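## Task

Take plates N06 and W09 out of plate hotel H1 and drop them into the waste bin WASTE. The bin has to be upright at the end. Every other plate has to be back in the same slot it began in. Nothing counts as done if it only stays in place because the robot is holding it. Finish by releasing and moving the gripper away.

## Robot and tools

ROBOT. There is one four-axis arm: a vertical lift, a shoulder, an elbow and a wrist yaw, ending in a two-finger gripper that always stays level. The commanded point, end_effector_position, is midway between the two rubber pads, about 2-3 cm behind the fingertips. The fingers point along the gripper's +x axis and close along its y axis. Joint ranges: lift 0.000 to 0.550 m, shoulder -2.000 to 2.000, elbow -2.800 to 2.800, wrist yaw -12.566 to 12.566 rad. Keep the elbow more than 0.4 rad away from 0, or the arm may fold and fault.

SCENE. H1 is a plate hotel with 6 slots numbered from the bottom. Each plate shows its ID on a front label. A plate counts as home when it rests flat on the shelf's two prongs, short end facing front, behind both front pins and between the side pins. Nest RG, in front of H1, is a place to park a plate temporarily (for example to get at one underneath). WASTE is a loose bin: it can be tipped or shoved. Lower a plate to its rim and let it drop in; plates inside it cannot be recovered.

FRAMES. Result poses are in the scene frame: origin on the tabletop under the arm base, +z up, +y to the left when facing along +x. Positions in metres, orientation as end_effector_quat_wxyz. The reported hand position can be inaccurate, more so at long reach. All motion offsets, however, are given in the gripper's own axes.

execute_actions. Argument "actions" is a list with zero or one entry; optional "pictures" (boolean) controls whether camera images come back (they do by default).
- Empty list: just reports the current state.
- Action: {"rows": [[dx, dy, dz, rz, opening], ...], "steps": n}. One list covering the single arm; each row has exactly 5 numbers, each in [-1, 1]. Up to 15 rows and n up to 15 (default 15); one row per control step of 1/30 s, the last row repeated if rows run out. dx, dy, dz, rz are a target offset, not a velocity, measured from the gripper pose in the latest result that showed it (or from the pose at the start of the action when none has been shown yet in this scene, or for later calls in the same reply). Every row counts from that same base pose, not from the prior row. Scale: 1.0 = 0.6 m for dx/dy/dz, 180 degrees for rz; rz turns from +x toward +y. opening is absolute: +1 fully open (0.140 m), -1 closed (fingers still 0.066 m apart). Closing from fully open takes at least about 0.6 s.
- Wait: {"steps": n}, n up to 300, counted from the previous result, so your thinking time is included.
All-zero offsets do not pause the arm; they pull it back to the base pose.

move. Argument "target": one 5-number row exactly as above (offset from the last shown pose, opening absolute). Optional "speed" in m/s, 0.002 to 0.5, default 0.25; rotation capped at twice that value in rad/s. It drives a straight path lasting 0.5 to 10 s; longer paths stop at 10 s short of the goal. It turns the short way round. The opening is sent at the start. It does not avoid obstacles, and the real gripper may lag, drift or overshoot the speed, especially with the arm near full stretch. The result adds a "move:" line (done, off_target, moving, held, fault...), the limits applied (paced = pose clipped; held = some steps blocked, after which the arm may lurch fast) and the distance left to the target.

wait. Argument "seconds", 0 to 10. Sends nothing; the arm keeps heading to its last clipped pose and fingers finish moving.

zoom_image. Arguments "camera" ("cam_high" 896x504 or "cam_wrist" 504x504) and "region" [x0, y0, x1, y1] in pixels from the top-left, at most 504 by 504. Use it to read labels or check pins and rims.

finished_scene. Replying without any tool call ends everything.

CONTROL DETAILS. Each step the commanded pose is clipped to within 70 mm and 16 degrees of the measured pose, then damped inverse kinematics follows. After an action the arm only continues to the last clipped pose, so for long distances check the result and send the remainder. Because offsets count from the measured pose, repeating a small push against something rigid does not press harder, but against something yielding it goes further. Simulated time keeps running while you think and write.

RESULTS. The state line gives the pose. Joint positions lists lift (m), shoulder, elbow, wrist yaw (rad) and pad gap (m). grip_measured is the measured opening on the command scale; readings may be off by about 1 mm consistently. "Hand target" shows where the controller is currently driving. "pose unreachable" means the clearance check altered or blocked the command; HELD flags the steps affected.

GRIPPING. To hold something, command an opening about 0.04 below grip_measured; less gives a lighter grip. Pads push up to about 18 N each; a fast close can squeeze harder or spring open. Objects may occasionally be tugged or pushed by outside disturbances, so grip firmly enough.

AVOID. Joint load limits: lift 55.2 N, shoulder 8.28 N m, elbow 4.14 N m, wrist yaw 1.38 N m, including any carried weight; exceeding one freezes the arm for 10 s and drops the rest of the call. Holding loads heats motors; MOTOR HOT appears from 85 °C and at 100 °C an OVER-TEMPERATURE FAULT brakes the arm until cool, so don't hold plates idly. Never let anything leave the table, which ends the scene. Avoid dropping plates outside the bin, slipping, slamming, fast hits and hard pushes; approach contacts slowly and aim only slightly past them. Keep WASTE standing, and leave remaining plates properly seated before releasing and backing off.

Each tool is called after ">>>" as name([rows], argument=value, ...), one row to a line, values as JSON.

## Session

>>> execute_actions(actions=[])

Scene clock: 0.00 s of 9600.00 s.
end_effector_position=(+0.4815, +0.1972, +0.3570) grip_measured=+1.00 end_effector_quat_wxyz=(+0.998, +0.000, +0.000, -0.068)
Joint positions: [ 0.352  1.807  1.099 -3.042  0.14 ]
Motor temperatures (°C, as the motors report them): [29 23 23 23]
Hand target: +0.482, +0.197, +0.357; +0.998, +0.000, +0.000, -0.068

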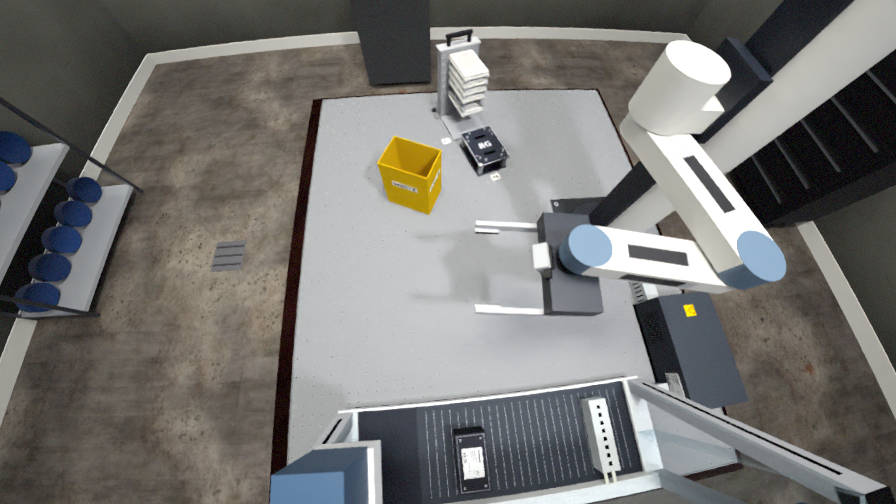

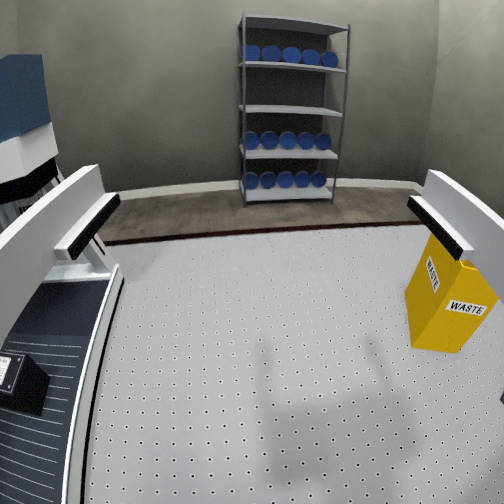

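>>> zoom_image(camera="cam_high", region=[370, 20, 570, 220])

Region (370, 20, 570, 220) of cam_high's 896x504 image, scaled by 2.520, with more detail than that image has.

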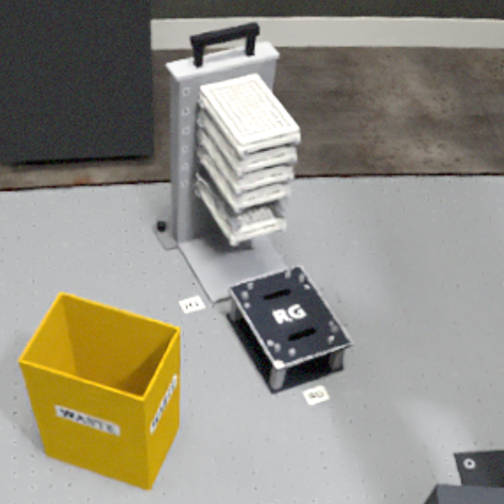

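>>> move(target=[0,-0.2,0,-0.36,1], speed=0.4)

Scene clock: 16.30 s of 9600.00 s.
end_effector_position=(+0.4652, +0.0782, +0.3570) grip_measured=+1.00 end_effector_quat_wxyz=(+0.806, +0.000, +0.000, -0.592)
Joint positions: [ 0.352  1.506  1.35  -4.124  0.14 ]
Motor temperatures (°C, as the motors report them): [29 23 23 23]
Hand target: +0.465, +0.078, +0.357; +0.806, +0.000, +0.000, -0.592
Off the commanded pose: 0.000 m, 0 deg.
After step 90, 11.50 s passed at rest.
move: done

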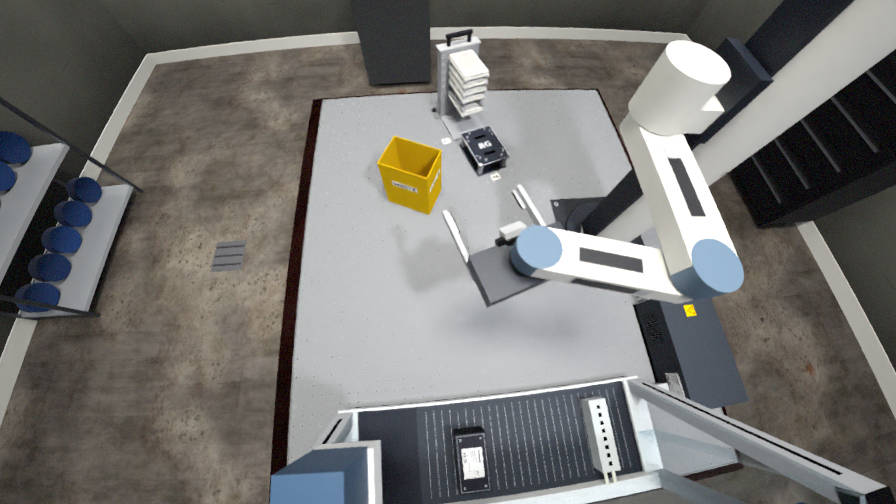

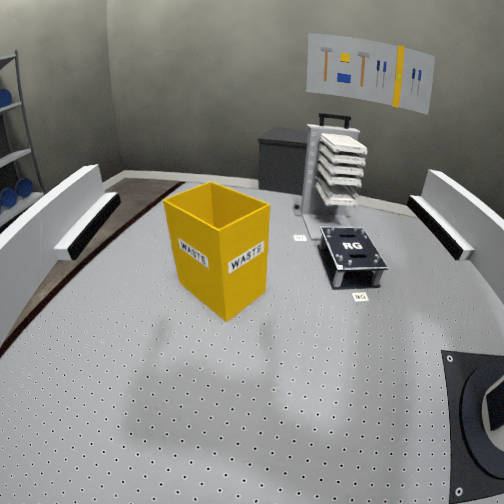

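>>> move(target=[0.3,-0.17,0,-0.03,1], speed=0.35)

Scene clock: 37.17 s of 9600.00 s.
end_effector_position=(+0.4214, -0.1240, +0.3570) grip_measured=+1.00 end_effector_quat_wxyz=(+0.777, +0.000, +0.000, -0.630)
Joint positions: [ 0.352  1.036  0.852 -3.251  0.14 ]
Motor temperatures (°C, as the motors report them): [29 23 23 23]
Hand target: +0.422, -0.124, +0.357; +0.777, +0.000, +0.000, -0.630
Off the commanded pose: 0.000 m, 0 deg.
After step 90, 16.80 s passed at rest.
move: done

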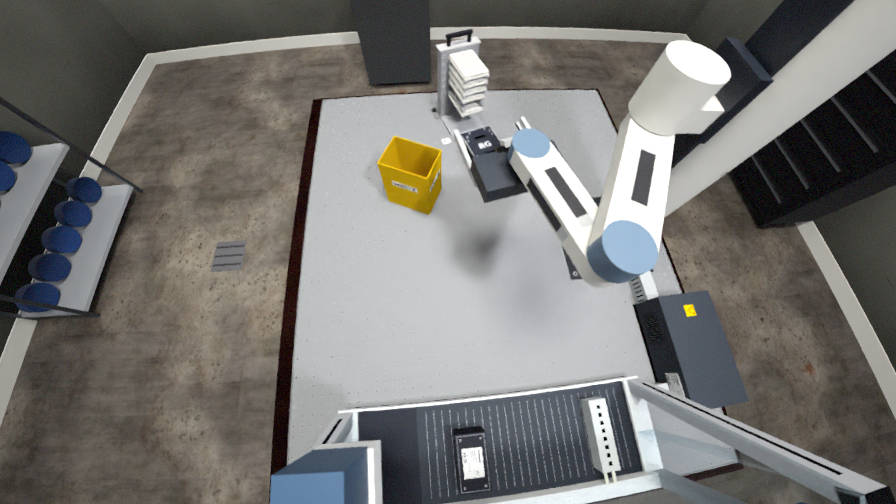

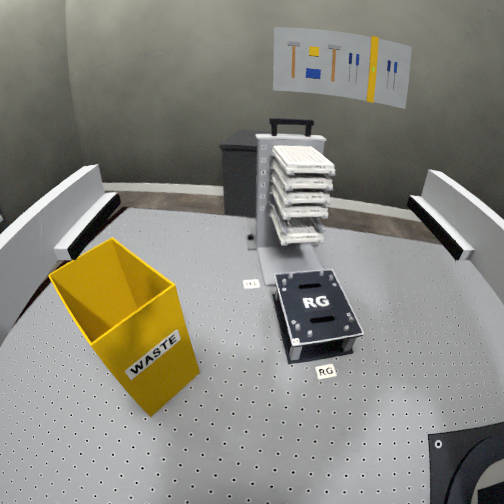

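>>> move(target=[0.25,-0.125,-0.1,0,1], speed=0.3)

Scene clock: 47.93 s of 9600.00 s.
end_effector_position=(+0.3792, -0.2862, +0.2969) grip_measured=+1.00 end_effector_quat_wxyz=(+0.777, +0.000, +0.000, -0.630)
Joint positions: [ 0.292  0.256  0.905 -2.524  0.14 ]
Motor temperatures (°C, as the motors report them): [29 23 23 23]
Hand target: +0.379, -0.286, +0.297; +0.777, +0.000, +0.000, -0.630
Off the commanded pose: 0.000 m, 0 deg.
After step 90, 6.67 s passed at rest.
move: done

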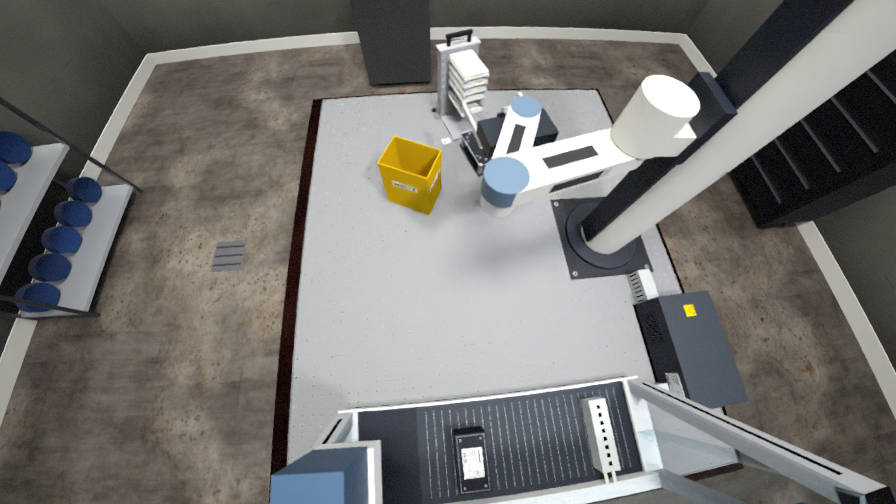

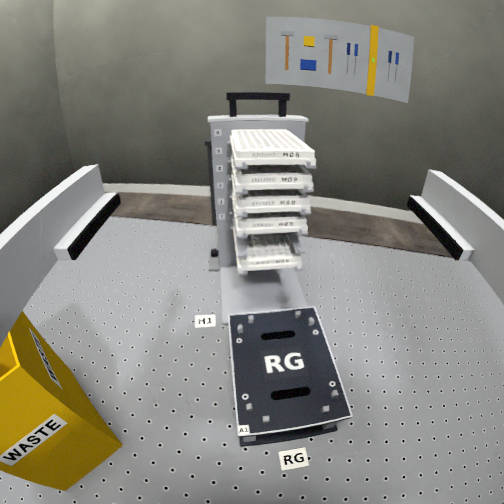

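>>> zoom_image(camera="cam_wrist", region=[190, 110, 350, 290])

Region (190, 110, 350, 290) of cam_wrist's 504x504 image, scaled by 2.800, with more detail than that image has.

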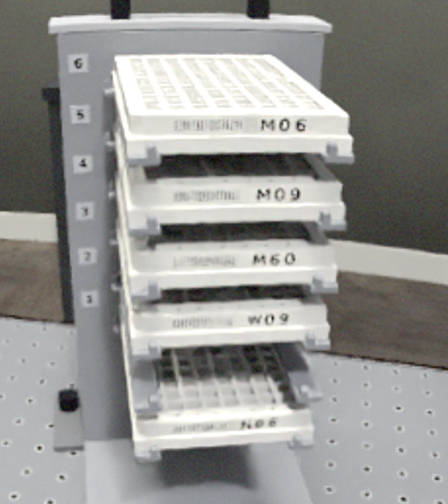

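>>> move(target=[0.05,-0.05,-0.1,0.031,1], speed=0.2)

Scene clock: 56.80 s of 9600.00 s.
end_effector_position=(+0.3559, -0.3218, +0.2369) grip_measured=+1.00 end_effector_quat_wxyz=(+0.806, +0.000, +0.000, -0.592)
Joint positions: [ 0.232  0.021  0.921 -2.209  0.14 ]
Motor temperatures (°C, as the motors report them): [29 23 23 23]
Hand target: +0.356, -0.322, +0.237; +0.806, +0.000, +0.000, -0.591
Off the commanded pose: 0.000 m, 0 deg.
After step 90, 5.13 s passed at rest.
move: done

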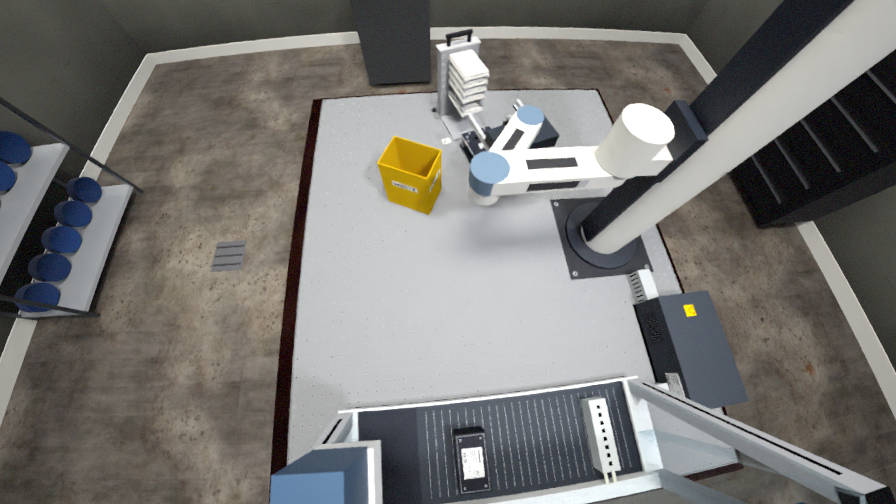

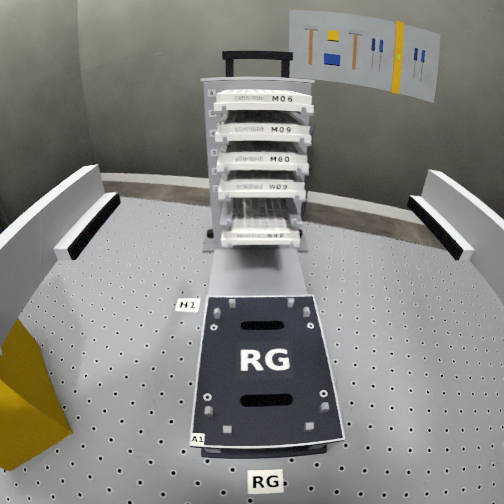

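>>> move(target=[0.1,-0.006,-0.06,0.005,1], speed=0.2)

>>> zoom_image(camera="cam_wrist", region=[150, 20, 380, 280])

Scene clock: 62.83 s of 9600.00 s.
end_effector_position=(+0.3705, -0.3802, +0.2008) grip_measured=+1.00 end_effector_quat_wxyz=(+0.811, +0.000, +0.000, -0.585)
Joint positions: [ 0.196 -0.153  1.174 -2.272  0.14 ]
Motor temperatures (°C, as the motors report them): [29 23 23 23]
Hand target: +0.370, -0.380, +0.201; +0.811, +0.000, +0.000, -0.585
Off the commanded pose: 0.000 m, 0 deg.
After step 90, 2.30 s passed at rest.
move: done

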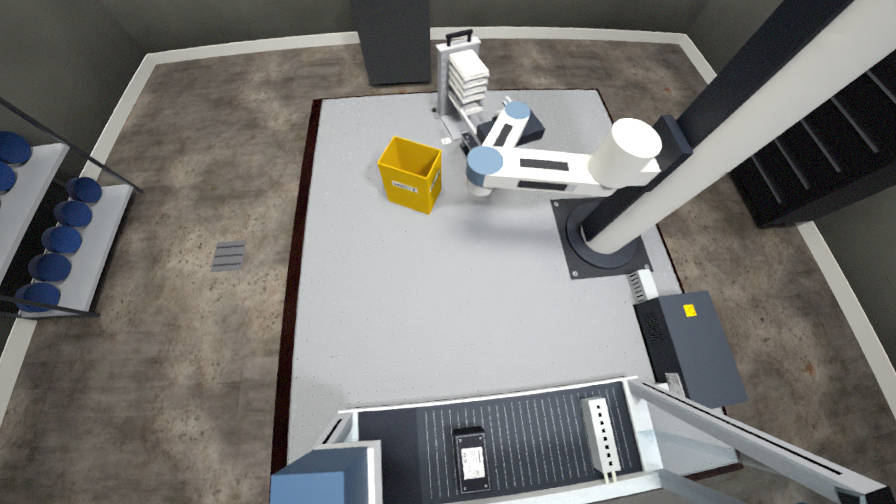

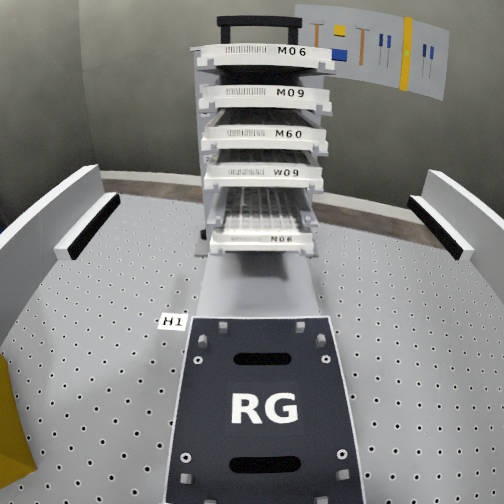

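Region (150, 20, 380, 280) of cam_wrist's 504x504 image, scaled by 1.938, with more detail than that image has; it fills the left 446 columns of this view, and the rest is white.

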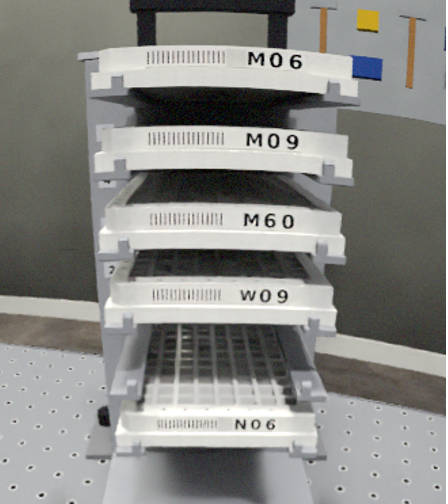

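>>> move(target=[0.16,-0.003,-0.02,0,1], speed=0.15)

Scene clock: 78.03 s of 9600.00 s.
end_effector_position=(+0.3991, -0.4719, +0.1888) grip_measured=+1.00 end_effector_quat_wxyz=(+0.811, +0.000, +0.000, -0.585)
Joint positions: [ 0.184 -0.41   1.655 -2.495  0.14 ]
Motor temperatures (°C, as the motors report them): [29 23 23 23]
Hand target: +0.399, -0.472, +0.189; +0.811, +0.000, +0.000, -0.585
Off the commanded pose: 0.000 m, 0 deg.
After step 90, 11.23 s passed at rest.
move: done

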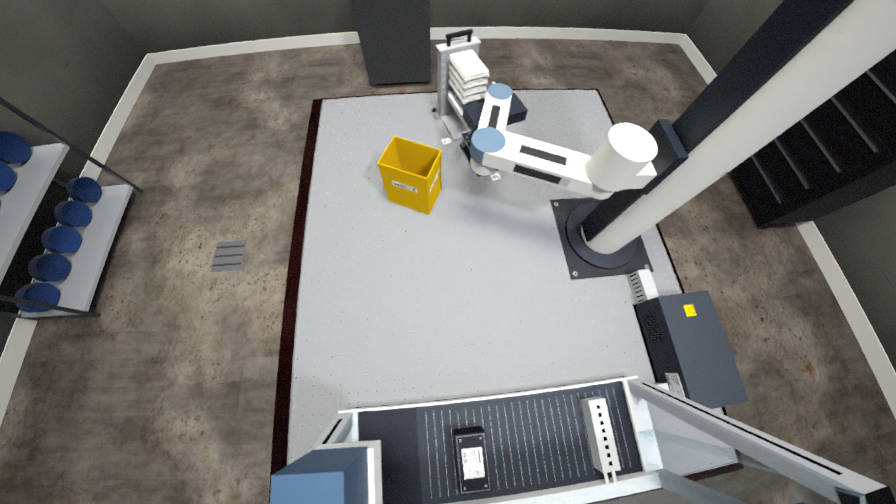

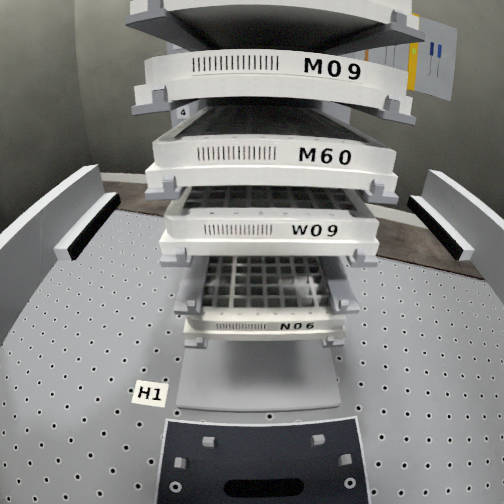

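>>> move(target=[0.06,0,0,0,0.2], speed=0.08)

Scene clock: 86.50 s of 9600.00 s.
end_effector_position=(+0.4104, -0.5061, +0.1888) grip_measured=+0.20 end_effector_quat_wxyz=(+0.811, +0.000, +0.000, -0.585)
Joint positions: [ 0.184 -0.519  1.872 -2.603  0.11 ]
Motor temperatures (°C, as the motors report them): [29 23 23 23]
Hand target: +0.411, -0.506, +0.189; +0.811, +0.000, +0.000, -0.585
Off the commanded pose: 0.000 m, 0 deg.
After step 90, 4.73 s passed at rest.
move: done

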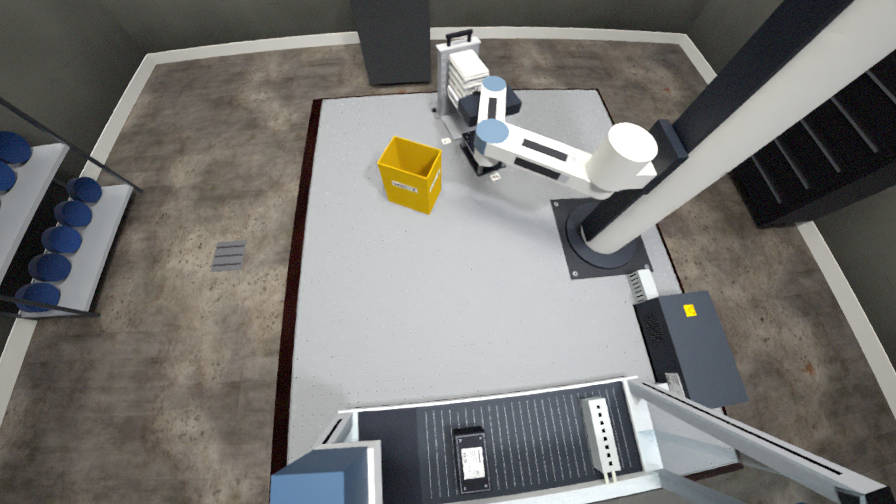

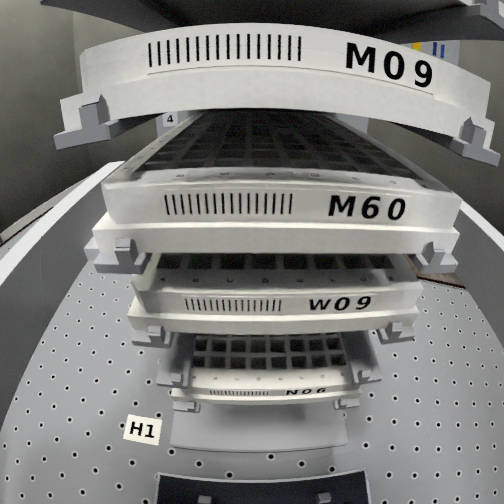

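>>> execute_actions([
  {"rows":[[0,0,-0.005,0,0.1],[0,0,-0.005,0,0.05],[0,0,-0.005,0,0],[0,0,-0.005,0,-0.05],[0,0,-0.005,0,-0.1],[0,0,-0.005,0,-0.15],[0,0,-0.005,0,-0.2],[0,0,-0.005,0,-0.25],[0,0,-0.005,0,-0.3],[0,0,-0.005,0,-0.35],[0,0,-0.005,0,-0.4],[0,0,-0.005,0,-0.43],[0,0,-0.005,0,-0.46],[0,0,-0.005,0,-0.48],[0,0,-0.005,0,-0.5]],"steps":15},
])

Scene clock: 104.73 s of 9600.00 s.
end_effector_position=(+0.4104, -0.5061, +0.1858) grip_measured=-0.50 end_effector_quat_wxyz=(+0.811, +0.000, +0.000, -0.585)
Joint positions: [ 0.181 -0.519  1.872 -2.603  0.085]
Motor temperatures (°C, as the motors report them): [29 23 23 23]
Hand target: +0.410, -0.506, +0.186; +0.811, +0.000, +0.000, -0.585
Off the commanded pose: 0.000 m, 0 deg.
Steps of this call (steps 1 to 90: nothing new was sent; then 14.73 s passed at rest; steps 91 to 105: all 15 steps of this action). Readings (end_effector_position):
91: (+0.4104, -0.5061, +0.1884)
92: (+0.4104, -0.5061, +0.1865)
94: (+0.4104, -0.5061, +0.1857)
98: (+0.4104, -0.5061, +0.1858)
105: the state above

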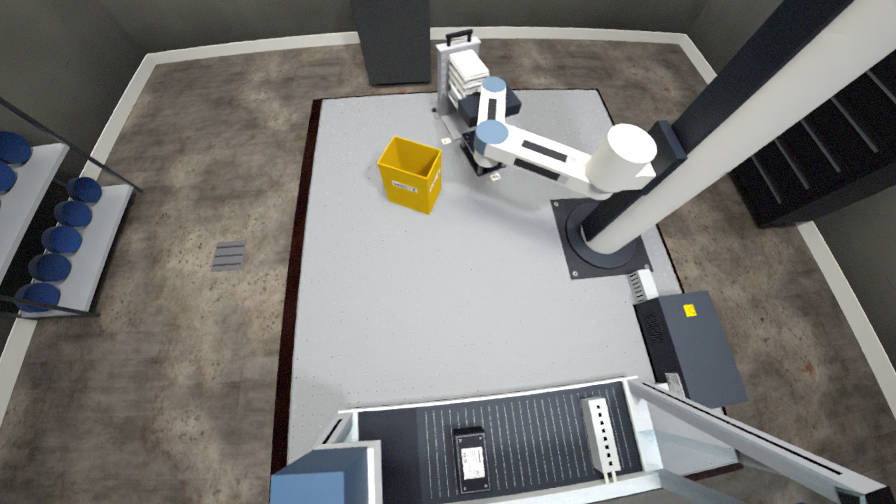

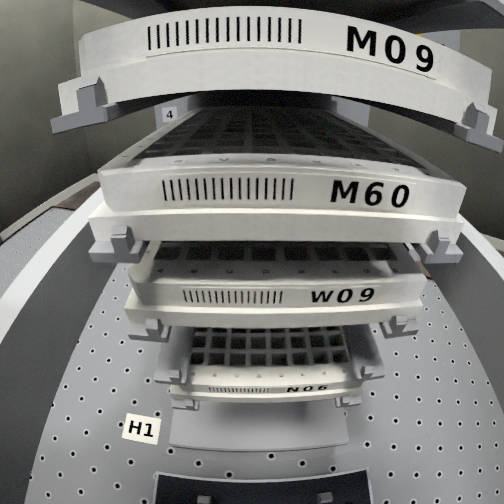

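>>> execute_actions([
  {"rows":[[0,0,0,0,-0.52],[0,0,0,0,-0.53],[0,0,0,0,-0.54],[0,0,0,0,-0.55],[0,0,0,0,-0.56],[0,0,0,0,-0.57],[0,0,0,0,-0.58],[0,0,0,0,-0.59],[0,0,0,0,-0.60],[0,0,0,0,-0.61],[0,0,0,0,-0.62],[0,0,0,0,-0.63]],"steps":15},
], pictures=false)

Scene clock: 108.87 s of 9600.00 s.
end_effector_position=(+0.4104, -0.5061, +0.1858) grip_measured=-0.57 end_effector_quat_wxyz=(+0.811, +0.000, +0.000, -0.585)
Joint positions: [ 0.181 -0.519  1.872 -2.603  0.082]
Motor temperatures (°C, as the motors report them): [29 23 23 23]
Hand target: +0.410, -0.506, +0.186; +0.811, +0.000, +0.000, -0.585
Off the commanded pose: 0.000 m, 0 deg.
Steps of this call (steps 1 to 90: nothing new was sent; then 0.63 s passed at rest; steps 91 to 105: all 15 steps of this action). Readings (end_effector_position):
91: (+0.4104, -0.5061, +0.1858)
92: (+0.4104, -0.5061, +0.1858)
94: (+0.4104, -0.5061, +0.1858)
98: (+0.4104, -0.5061, +0.1858)
105: the state above

>>> move(target=[0,0,0.009,0,-0.62], speed=0.02)

Scene clock: 111.73 s of 9600.00 s.
end_effector_position=(+0.4104, -0.5061, +0.1912) grip_measured=-0.57 end_effector_quat_wxyz=(+0.811, +0.000, +0.000, -0.585)
Joint positions: [ 0.186 -0.519  1.872 -2.603  0.082]
Motor temperatures (°C, as the motors report them): [29 23 23 23]
Hand target: +0.410, -0.506, +0.191; +0.811, +0.000, +0.000, -0.585
Off the commanded pose: 0.000 m, 0 deg.
move: done

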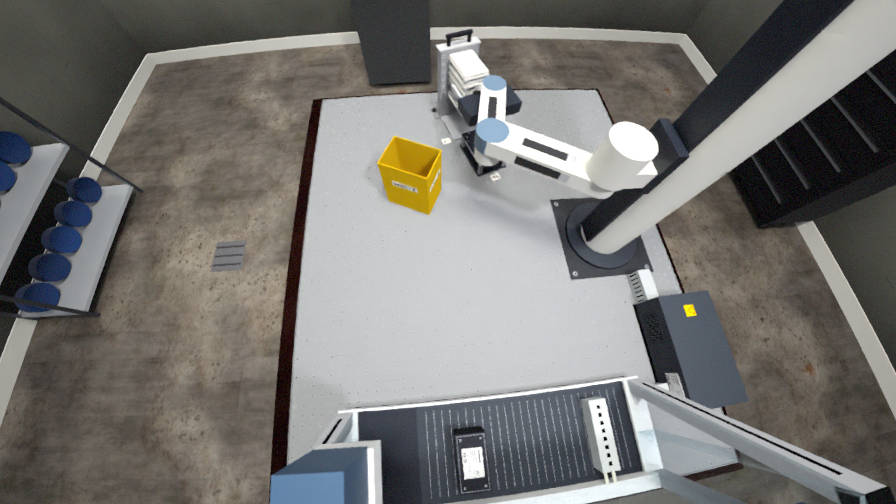

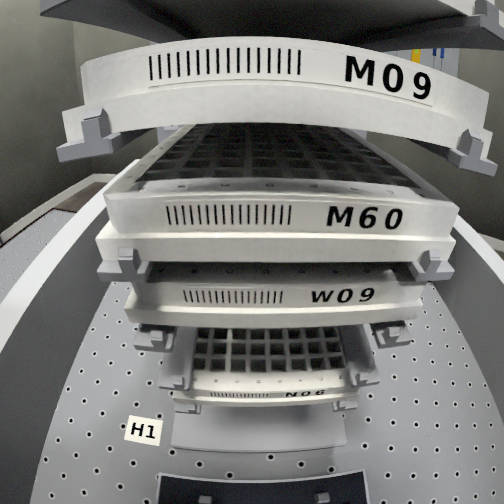

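>>> zoom_image(camera="cam_wrist", region=[90, 240, 250, 370])

Region (90, 240, 250, 370) of cam_wrist's 504x504 image, scaled by 3.150, with more detail than that image has; it fills the top 410 rows of this view, and the rest is white.

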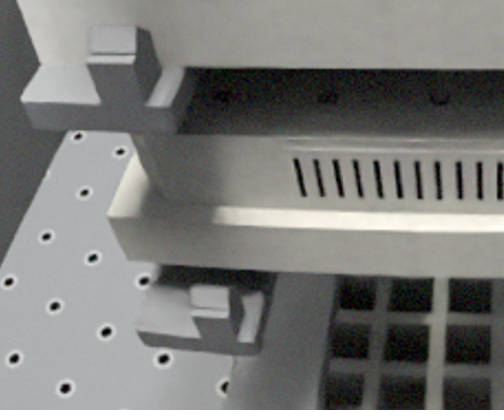

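>>> move(target=[0,0,0.002,0,-0.62], speed=0.02)

>>> move(target=[-0.03,0,0,0,-0.62], speed=0.025)

Scene clock: 118.53 s of 9600.00 s.
end_effector_position=(+0.4104, -0.5061, +0.1924) grip_measured=-0.57 end_effector_quat_wxyz=(+0.811, +0.000, +0.000, -0.585)
Joint positions: [ 0.187 -0.519  1.872 -2.603  0.082]
Motor temperatures (°C, as the motors report them): [29 23 23 23]
Hand target: +0.410, -0.506, +0.192; +0.811, +0.000, +0.000, -0.585
Off the commanded pose: 0.000 m, 0 deg.
After step 90, 3.10 s passed at rest.
move: done

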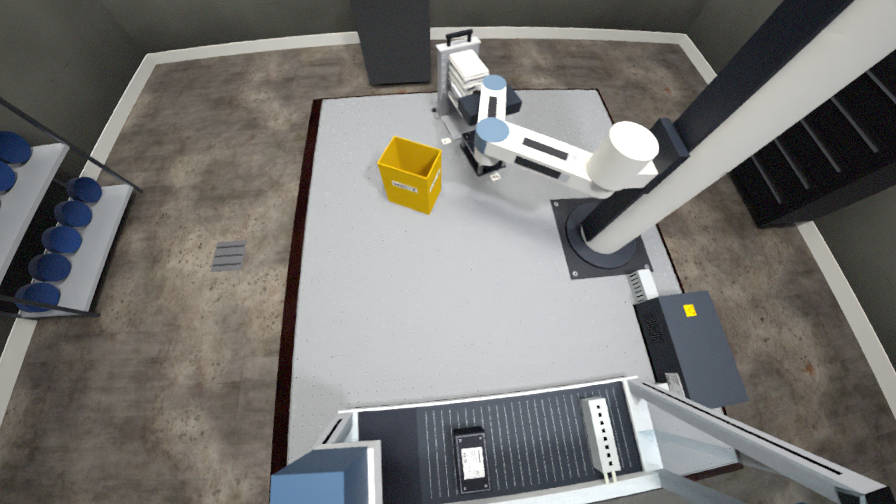

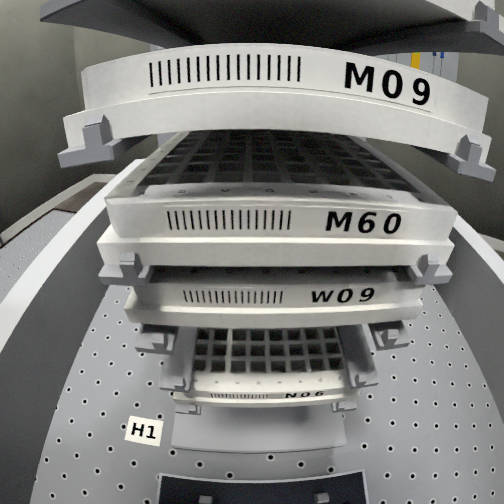

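Scene clock: 119.47 s of 9600.00 s.
end_effector_position=(+0.4047, -0.4891, +0.1924) grip_measured=-0.57 end_effector_quat_wxyz=(+0.811, +0.000, +0.000, -0.585)
Joint positions: [ 0.187 -0.463  1.76  -2.547  0.082]
Motor temperatures (°C, as the motors report them): [29 23 23 23]
Hand target: +0.405, -0.489, +0.192; +0.811, +0.000, +0.000, -0.585
Off the commanded pose: 0.000 m, 0 deg.
move: done

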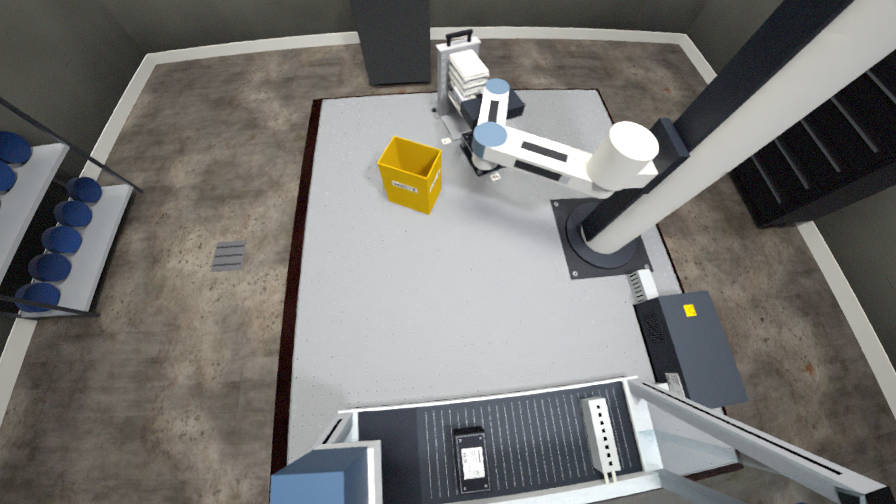

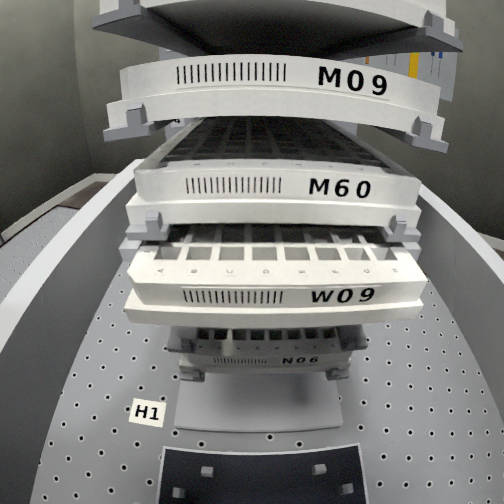

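Clear. Continue out.

>>> move(target=[-0.21,0,0,0,-0.62], speed=0.07)

Scene clock: 122.83 s of 9600.00 s.
end_effector_position=(+0.3648, -0.3694, +0.1923) grip_measured=-0.57 end_effector_quat_wxyz=(+0.811, +0.000, +0.000, -0.585)
Joint positions: [ 0.187 -0.129  1.118 -2.24   0.082]
Motor temperatures (°C, as the motors report them): [29 23 23 23]
Hand target: +0.365, -0.369, +0.192; +0.811, +0.000, +0.000, -0.585
Off the commanded pose: 0.000 m, 0 deg.
move: done

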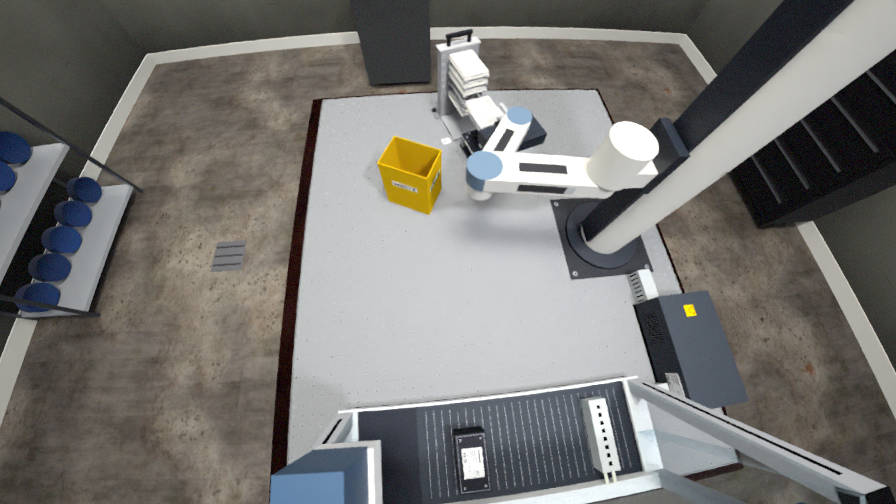

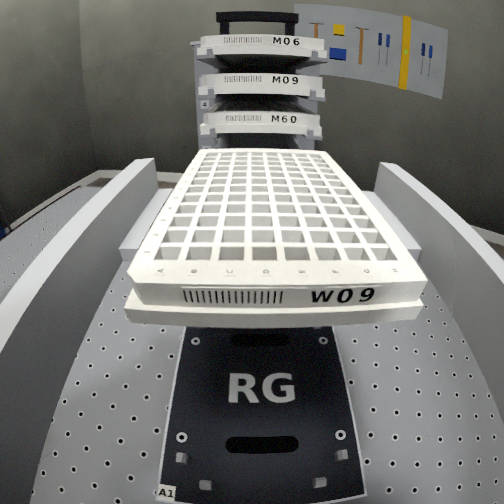

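>>> move(target=[-0.035,0,0.1,0,-0.62], speed=0.15)

Scene clock: 139.67 s of 9600.00 s.
end_effector_position=(+0.3582, -0.3495, +0.2524) grip_measured=-0.57 end_effector_quat_wxyz=(+0.811, +0.000, +0.000, -0.585)
Joint positions: [ 0.247 -0.077  1.025 -2.199  0.082]
Motor temperatures (°C, as the motors report them): [29 23 23 23]
Hand target: +0.358, -0.349, +0.252; +0.811, +0.000, +0.000, -0.585
Off the commanded pose: 0.000 m, 0 deg.
After step 90, 13.10 s passed at rest.
move: done

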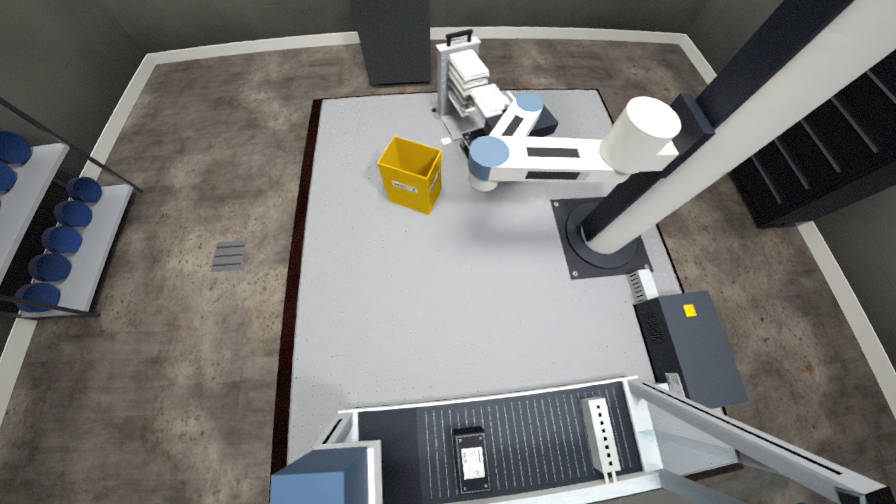

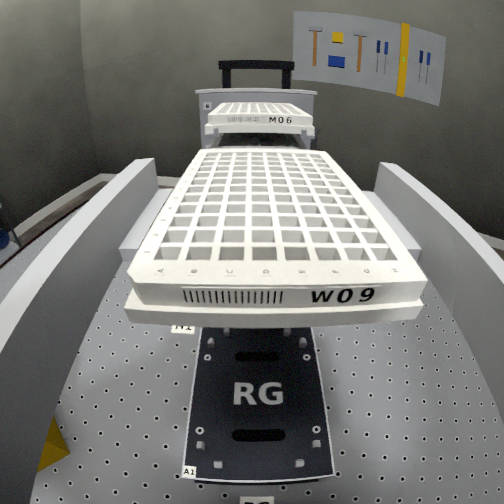

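>>> move(target=[-0.112,0.496,0,0.267,-0.62], speed=0.25)

Scene clock: 144.97 s of 9600.00 s.
end_effector_position=(+0.6196, -0.1920, +0.2524) grip_measured=-0.57 end_effector_quat_wxyz=(+0.979, +0.000, +0.000, -0.204)
Joint positions: [ 0.247  0.357  1.44  -2.209  0.082]
Motor temperatures (°C, as the motors report them): [29 23 23 23]
Hand target: +0.619, -0.192, +0.252; +0.979, +0.000, +0.000, -0.205
Off the commanded pose: 0.000 m, 0 deg.
After step 90, 0.30 s passed at rest.
move: done

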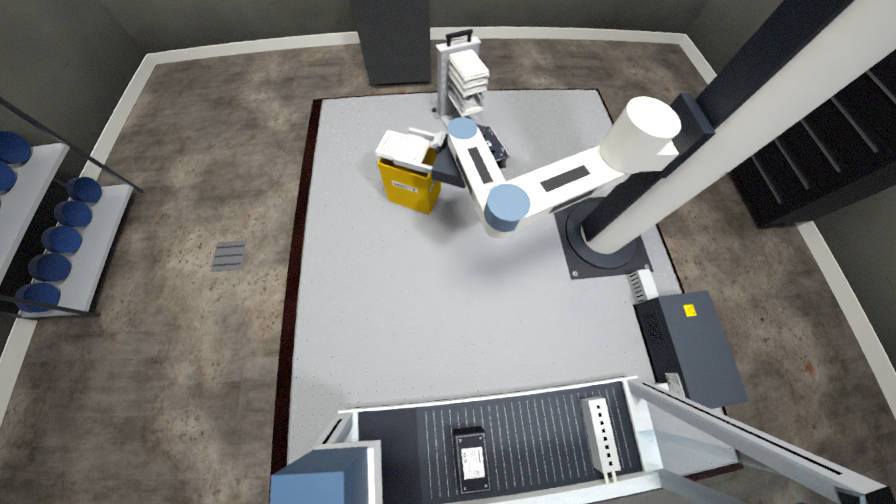

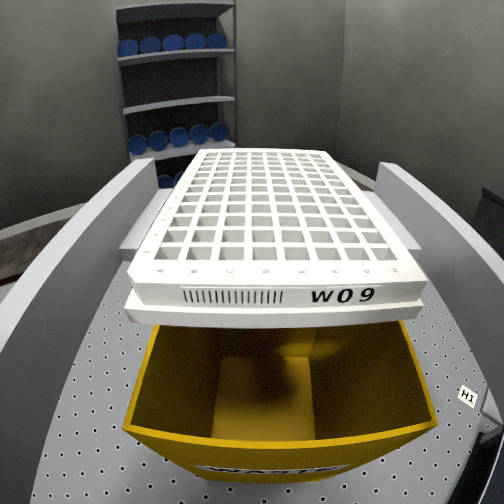

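>>> move(target=[-0.016,-0.015,-0.045,-0.011,-0.62], speed=0.06)

Scene clock: 150.33 s of 9600.00 s.
end_effector_position=(+0.6071, -0.1965, +0.2253) grip_measured=-0.57 end_effector_quat_wxyz=(+0.975, +0.000, +0.000, -0.221)
Joint positions: [ 0.22   0.365  1.392 -2.203  0.082]
Motor temperatures (°C, as the motors report them): [29 23 23 23]
Hand target: +0.607, -0.196, +0.225; +0.975, +0.000, +0.000, -0.221
Off the commanded pose: 0.000 m, 0 deg.
After step 90, 1.63 s passed at rest.
move: done

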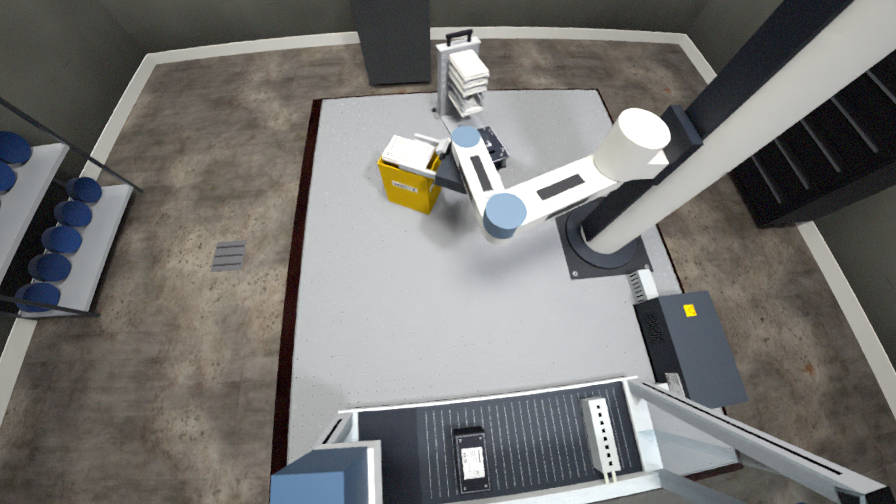

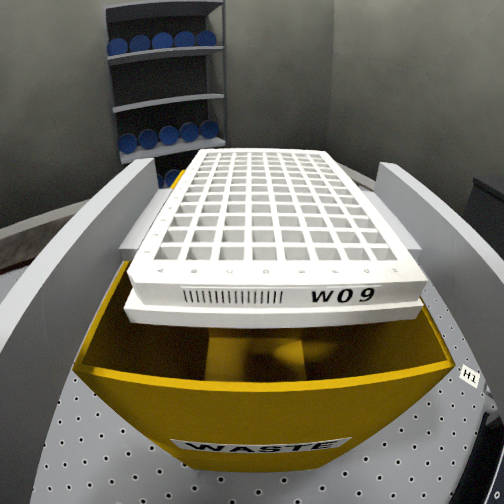

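>>> execute_actions([
  {"rows":[[0,0,-0.003,0,-0.62],[0,0,-0.006,0,-0.62],[0,0,-0.006,0,-0.62],[0,0,-0.006,0,-0.62],[0,0,-0.006,0,-0.62],[0,0,-0.006,0,0.2]],"steps":15},
])

Scene clock: 156.03 s of 9600.00 s.
end_effector_position=(+0.6071, -0.1965, +0.2217) grip_measured=+0.20 end_effector_quat_wxyz=(+0.975, +0.000, +0.000, -0.221)
Joint positions: [ 0.217  0.365  1.392 -2.203  0.11 ]
Motor temperatures (°C, as the motors report them): [29 23 23 23]
Hand target: +0.607, -0.196, +0.222; +0.975, +0.000, +0.000, -0.221
Off the commanded pose: 0.000 m, 0 deg.
Steps of this call (steps 1 to 90: nothing new was sent; then 2.20 s passed at rest; steps 91 to 105: all 15 steps of this action). Readings (end_effector_position):
91: (+0.6071, -0.1965, +0.2249)
92: (+0.6071, -0.1965, +0.2232)
94: (+0.6071, -0.1965, +0.2215)
98: (+0.6071, -0.1965, +0.2217)
105: the state above

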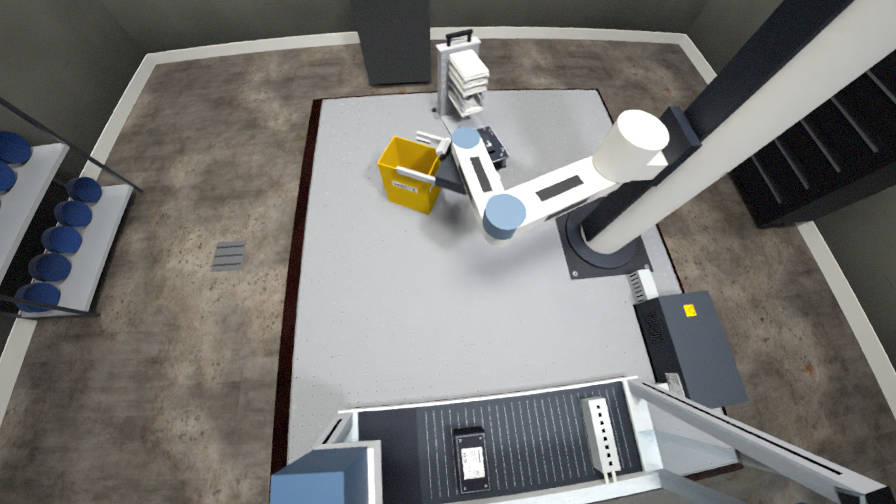

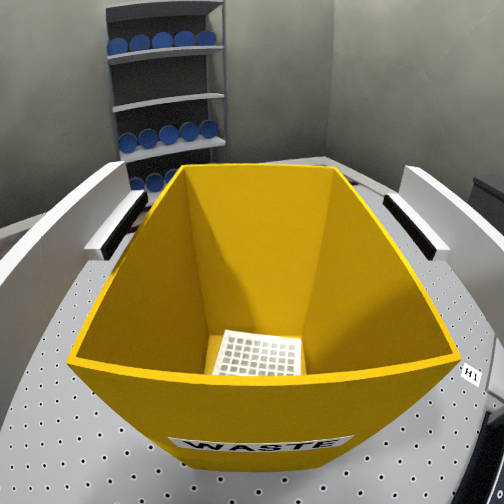

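>>> move(target=[-0.2647,-0.4088,0.02,-0.256,0.4], speed=0.3)

>>> move(target=[0.15,0,-0.168,0,0.4], speed=0.15)

Scene clock: 169.17 s of 9600.00 s.
end_effector_position=(+0.3579, -0.3492, +0.2337) grip_measured=+0.40 end_effector_quat_wxyz=(+0.811, +0.000, +0.000, -0.586)
Joint positions: [ 0.229 -0.077  1.024 -2.198  0.118]
Motor temperatures (°C, as the motors report them): [29 23 23 23]
Hand target: +0.358, -0.349, +0.234; +0.811, +0.000, +0.000, -0.585
Off the commanded pose: 0.000 m, 0 deg.
After step 90, 8.43 s passed at rest.
move: done

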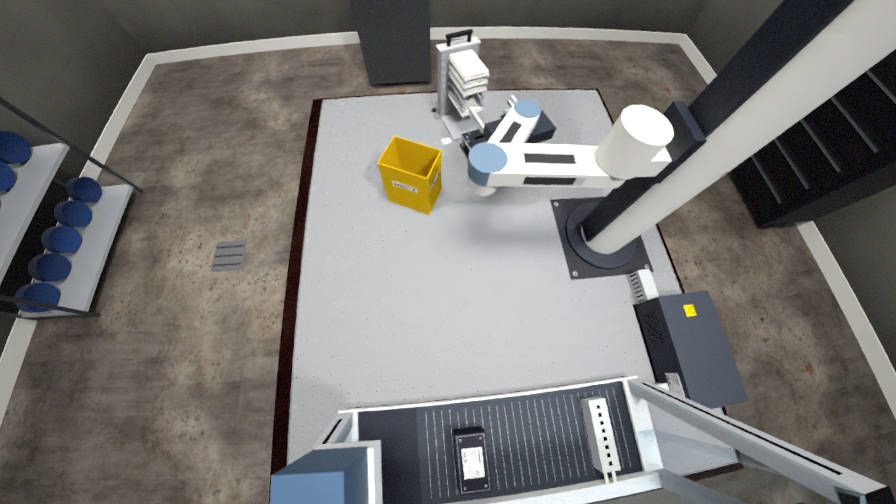

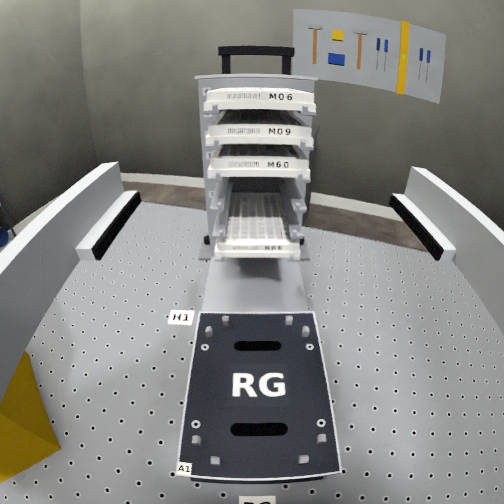

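Scene clock: 170.37 s of 9600.00 s.
end_effector_position=(+0.3862, -0.4347, +0.1328) grip_measured=+0.40 end_effector_quat_wxyz=(+0.811, +0.000, +0.000, -0.586)
Joint positions: [ 0.128 -0.303  1.444 -2.392  0.118]
Motor temperatures (°C, as the motors report them): [29 23 23 23]
Hand target: +0.386, -0.435, +0.133; +0.811, +0.000, +0.000, -0.586
Off the commanded pose: 0.000 m, 0 deg.
move: done

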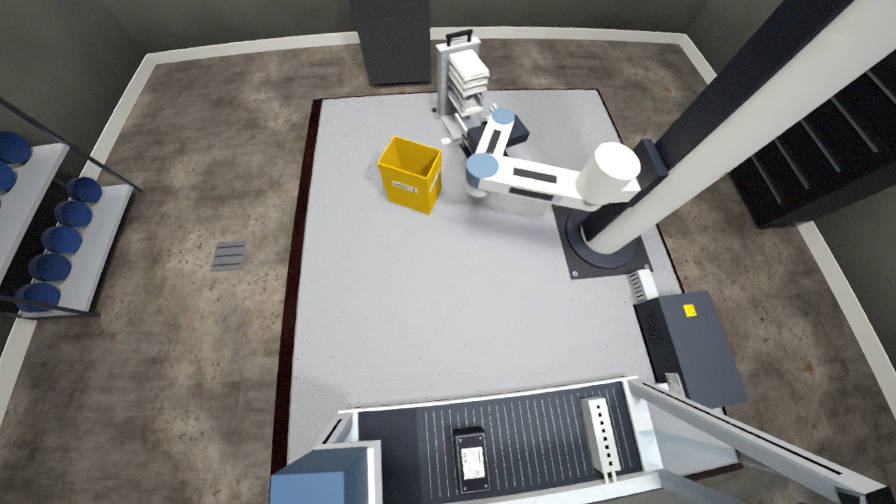

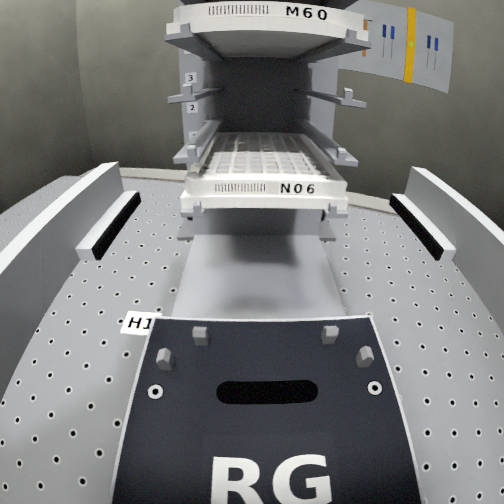

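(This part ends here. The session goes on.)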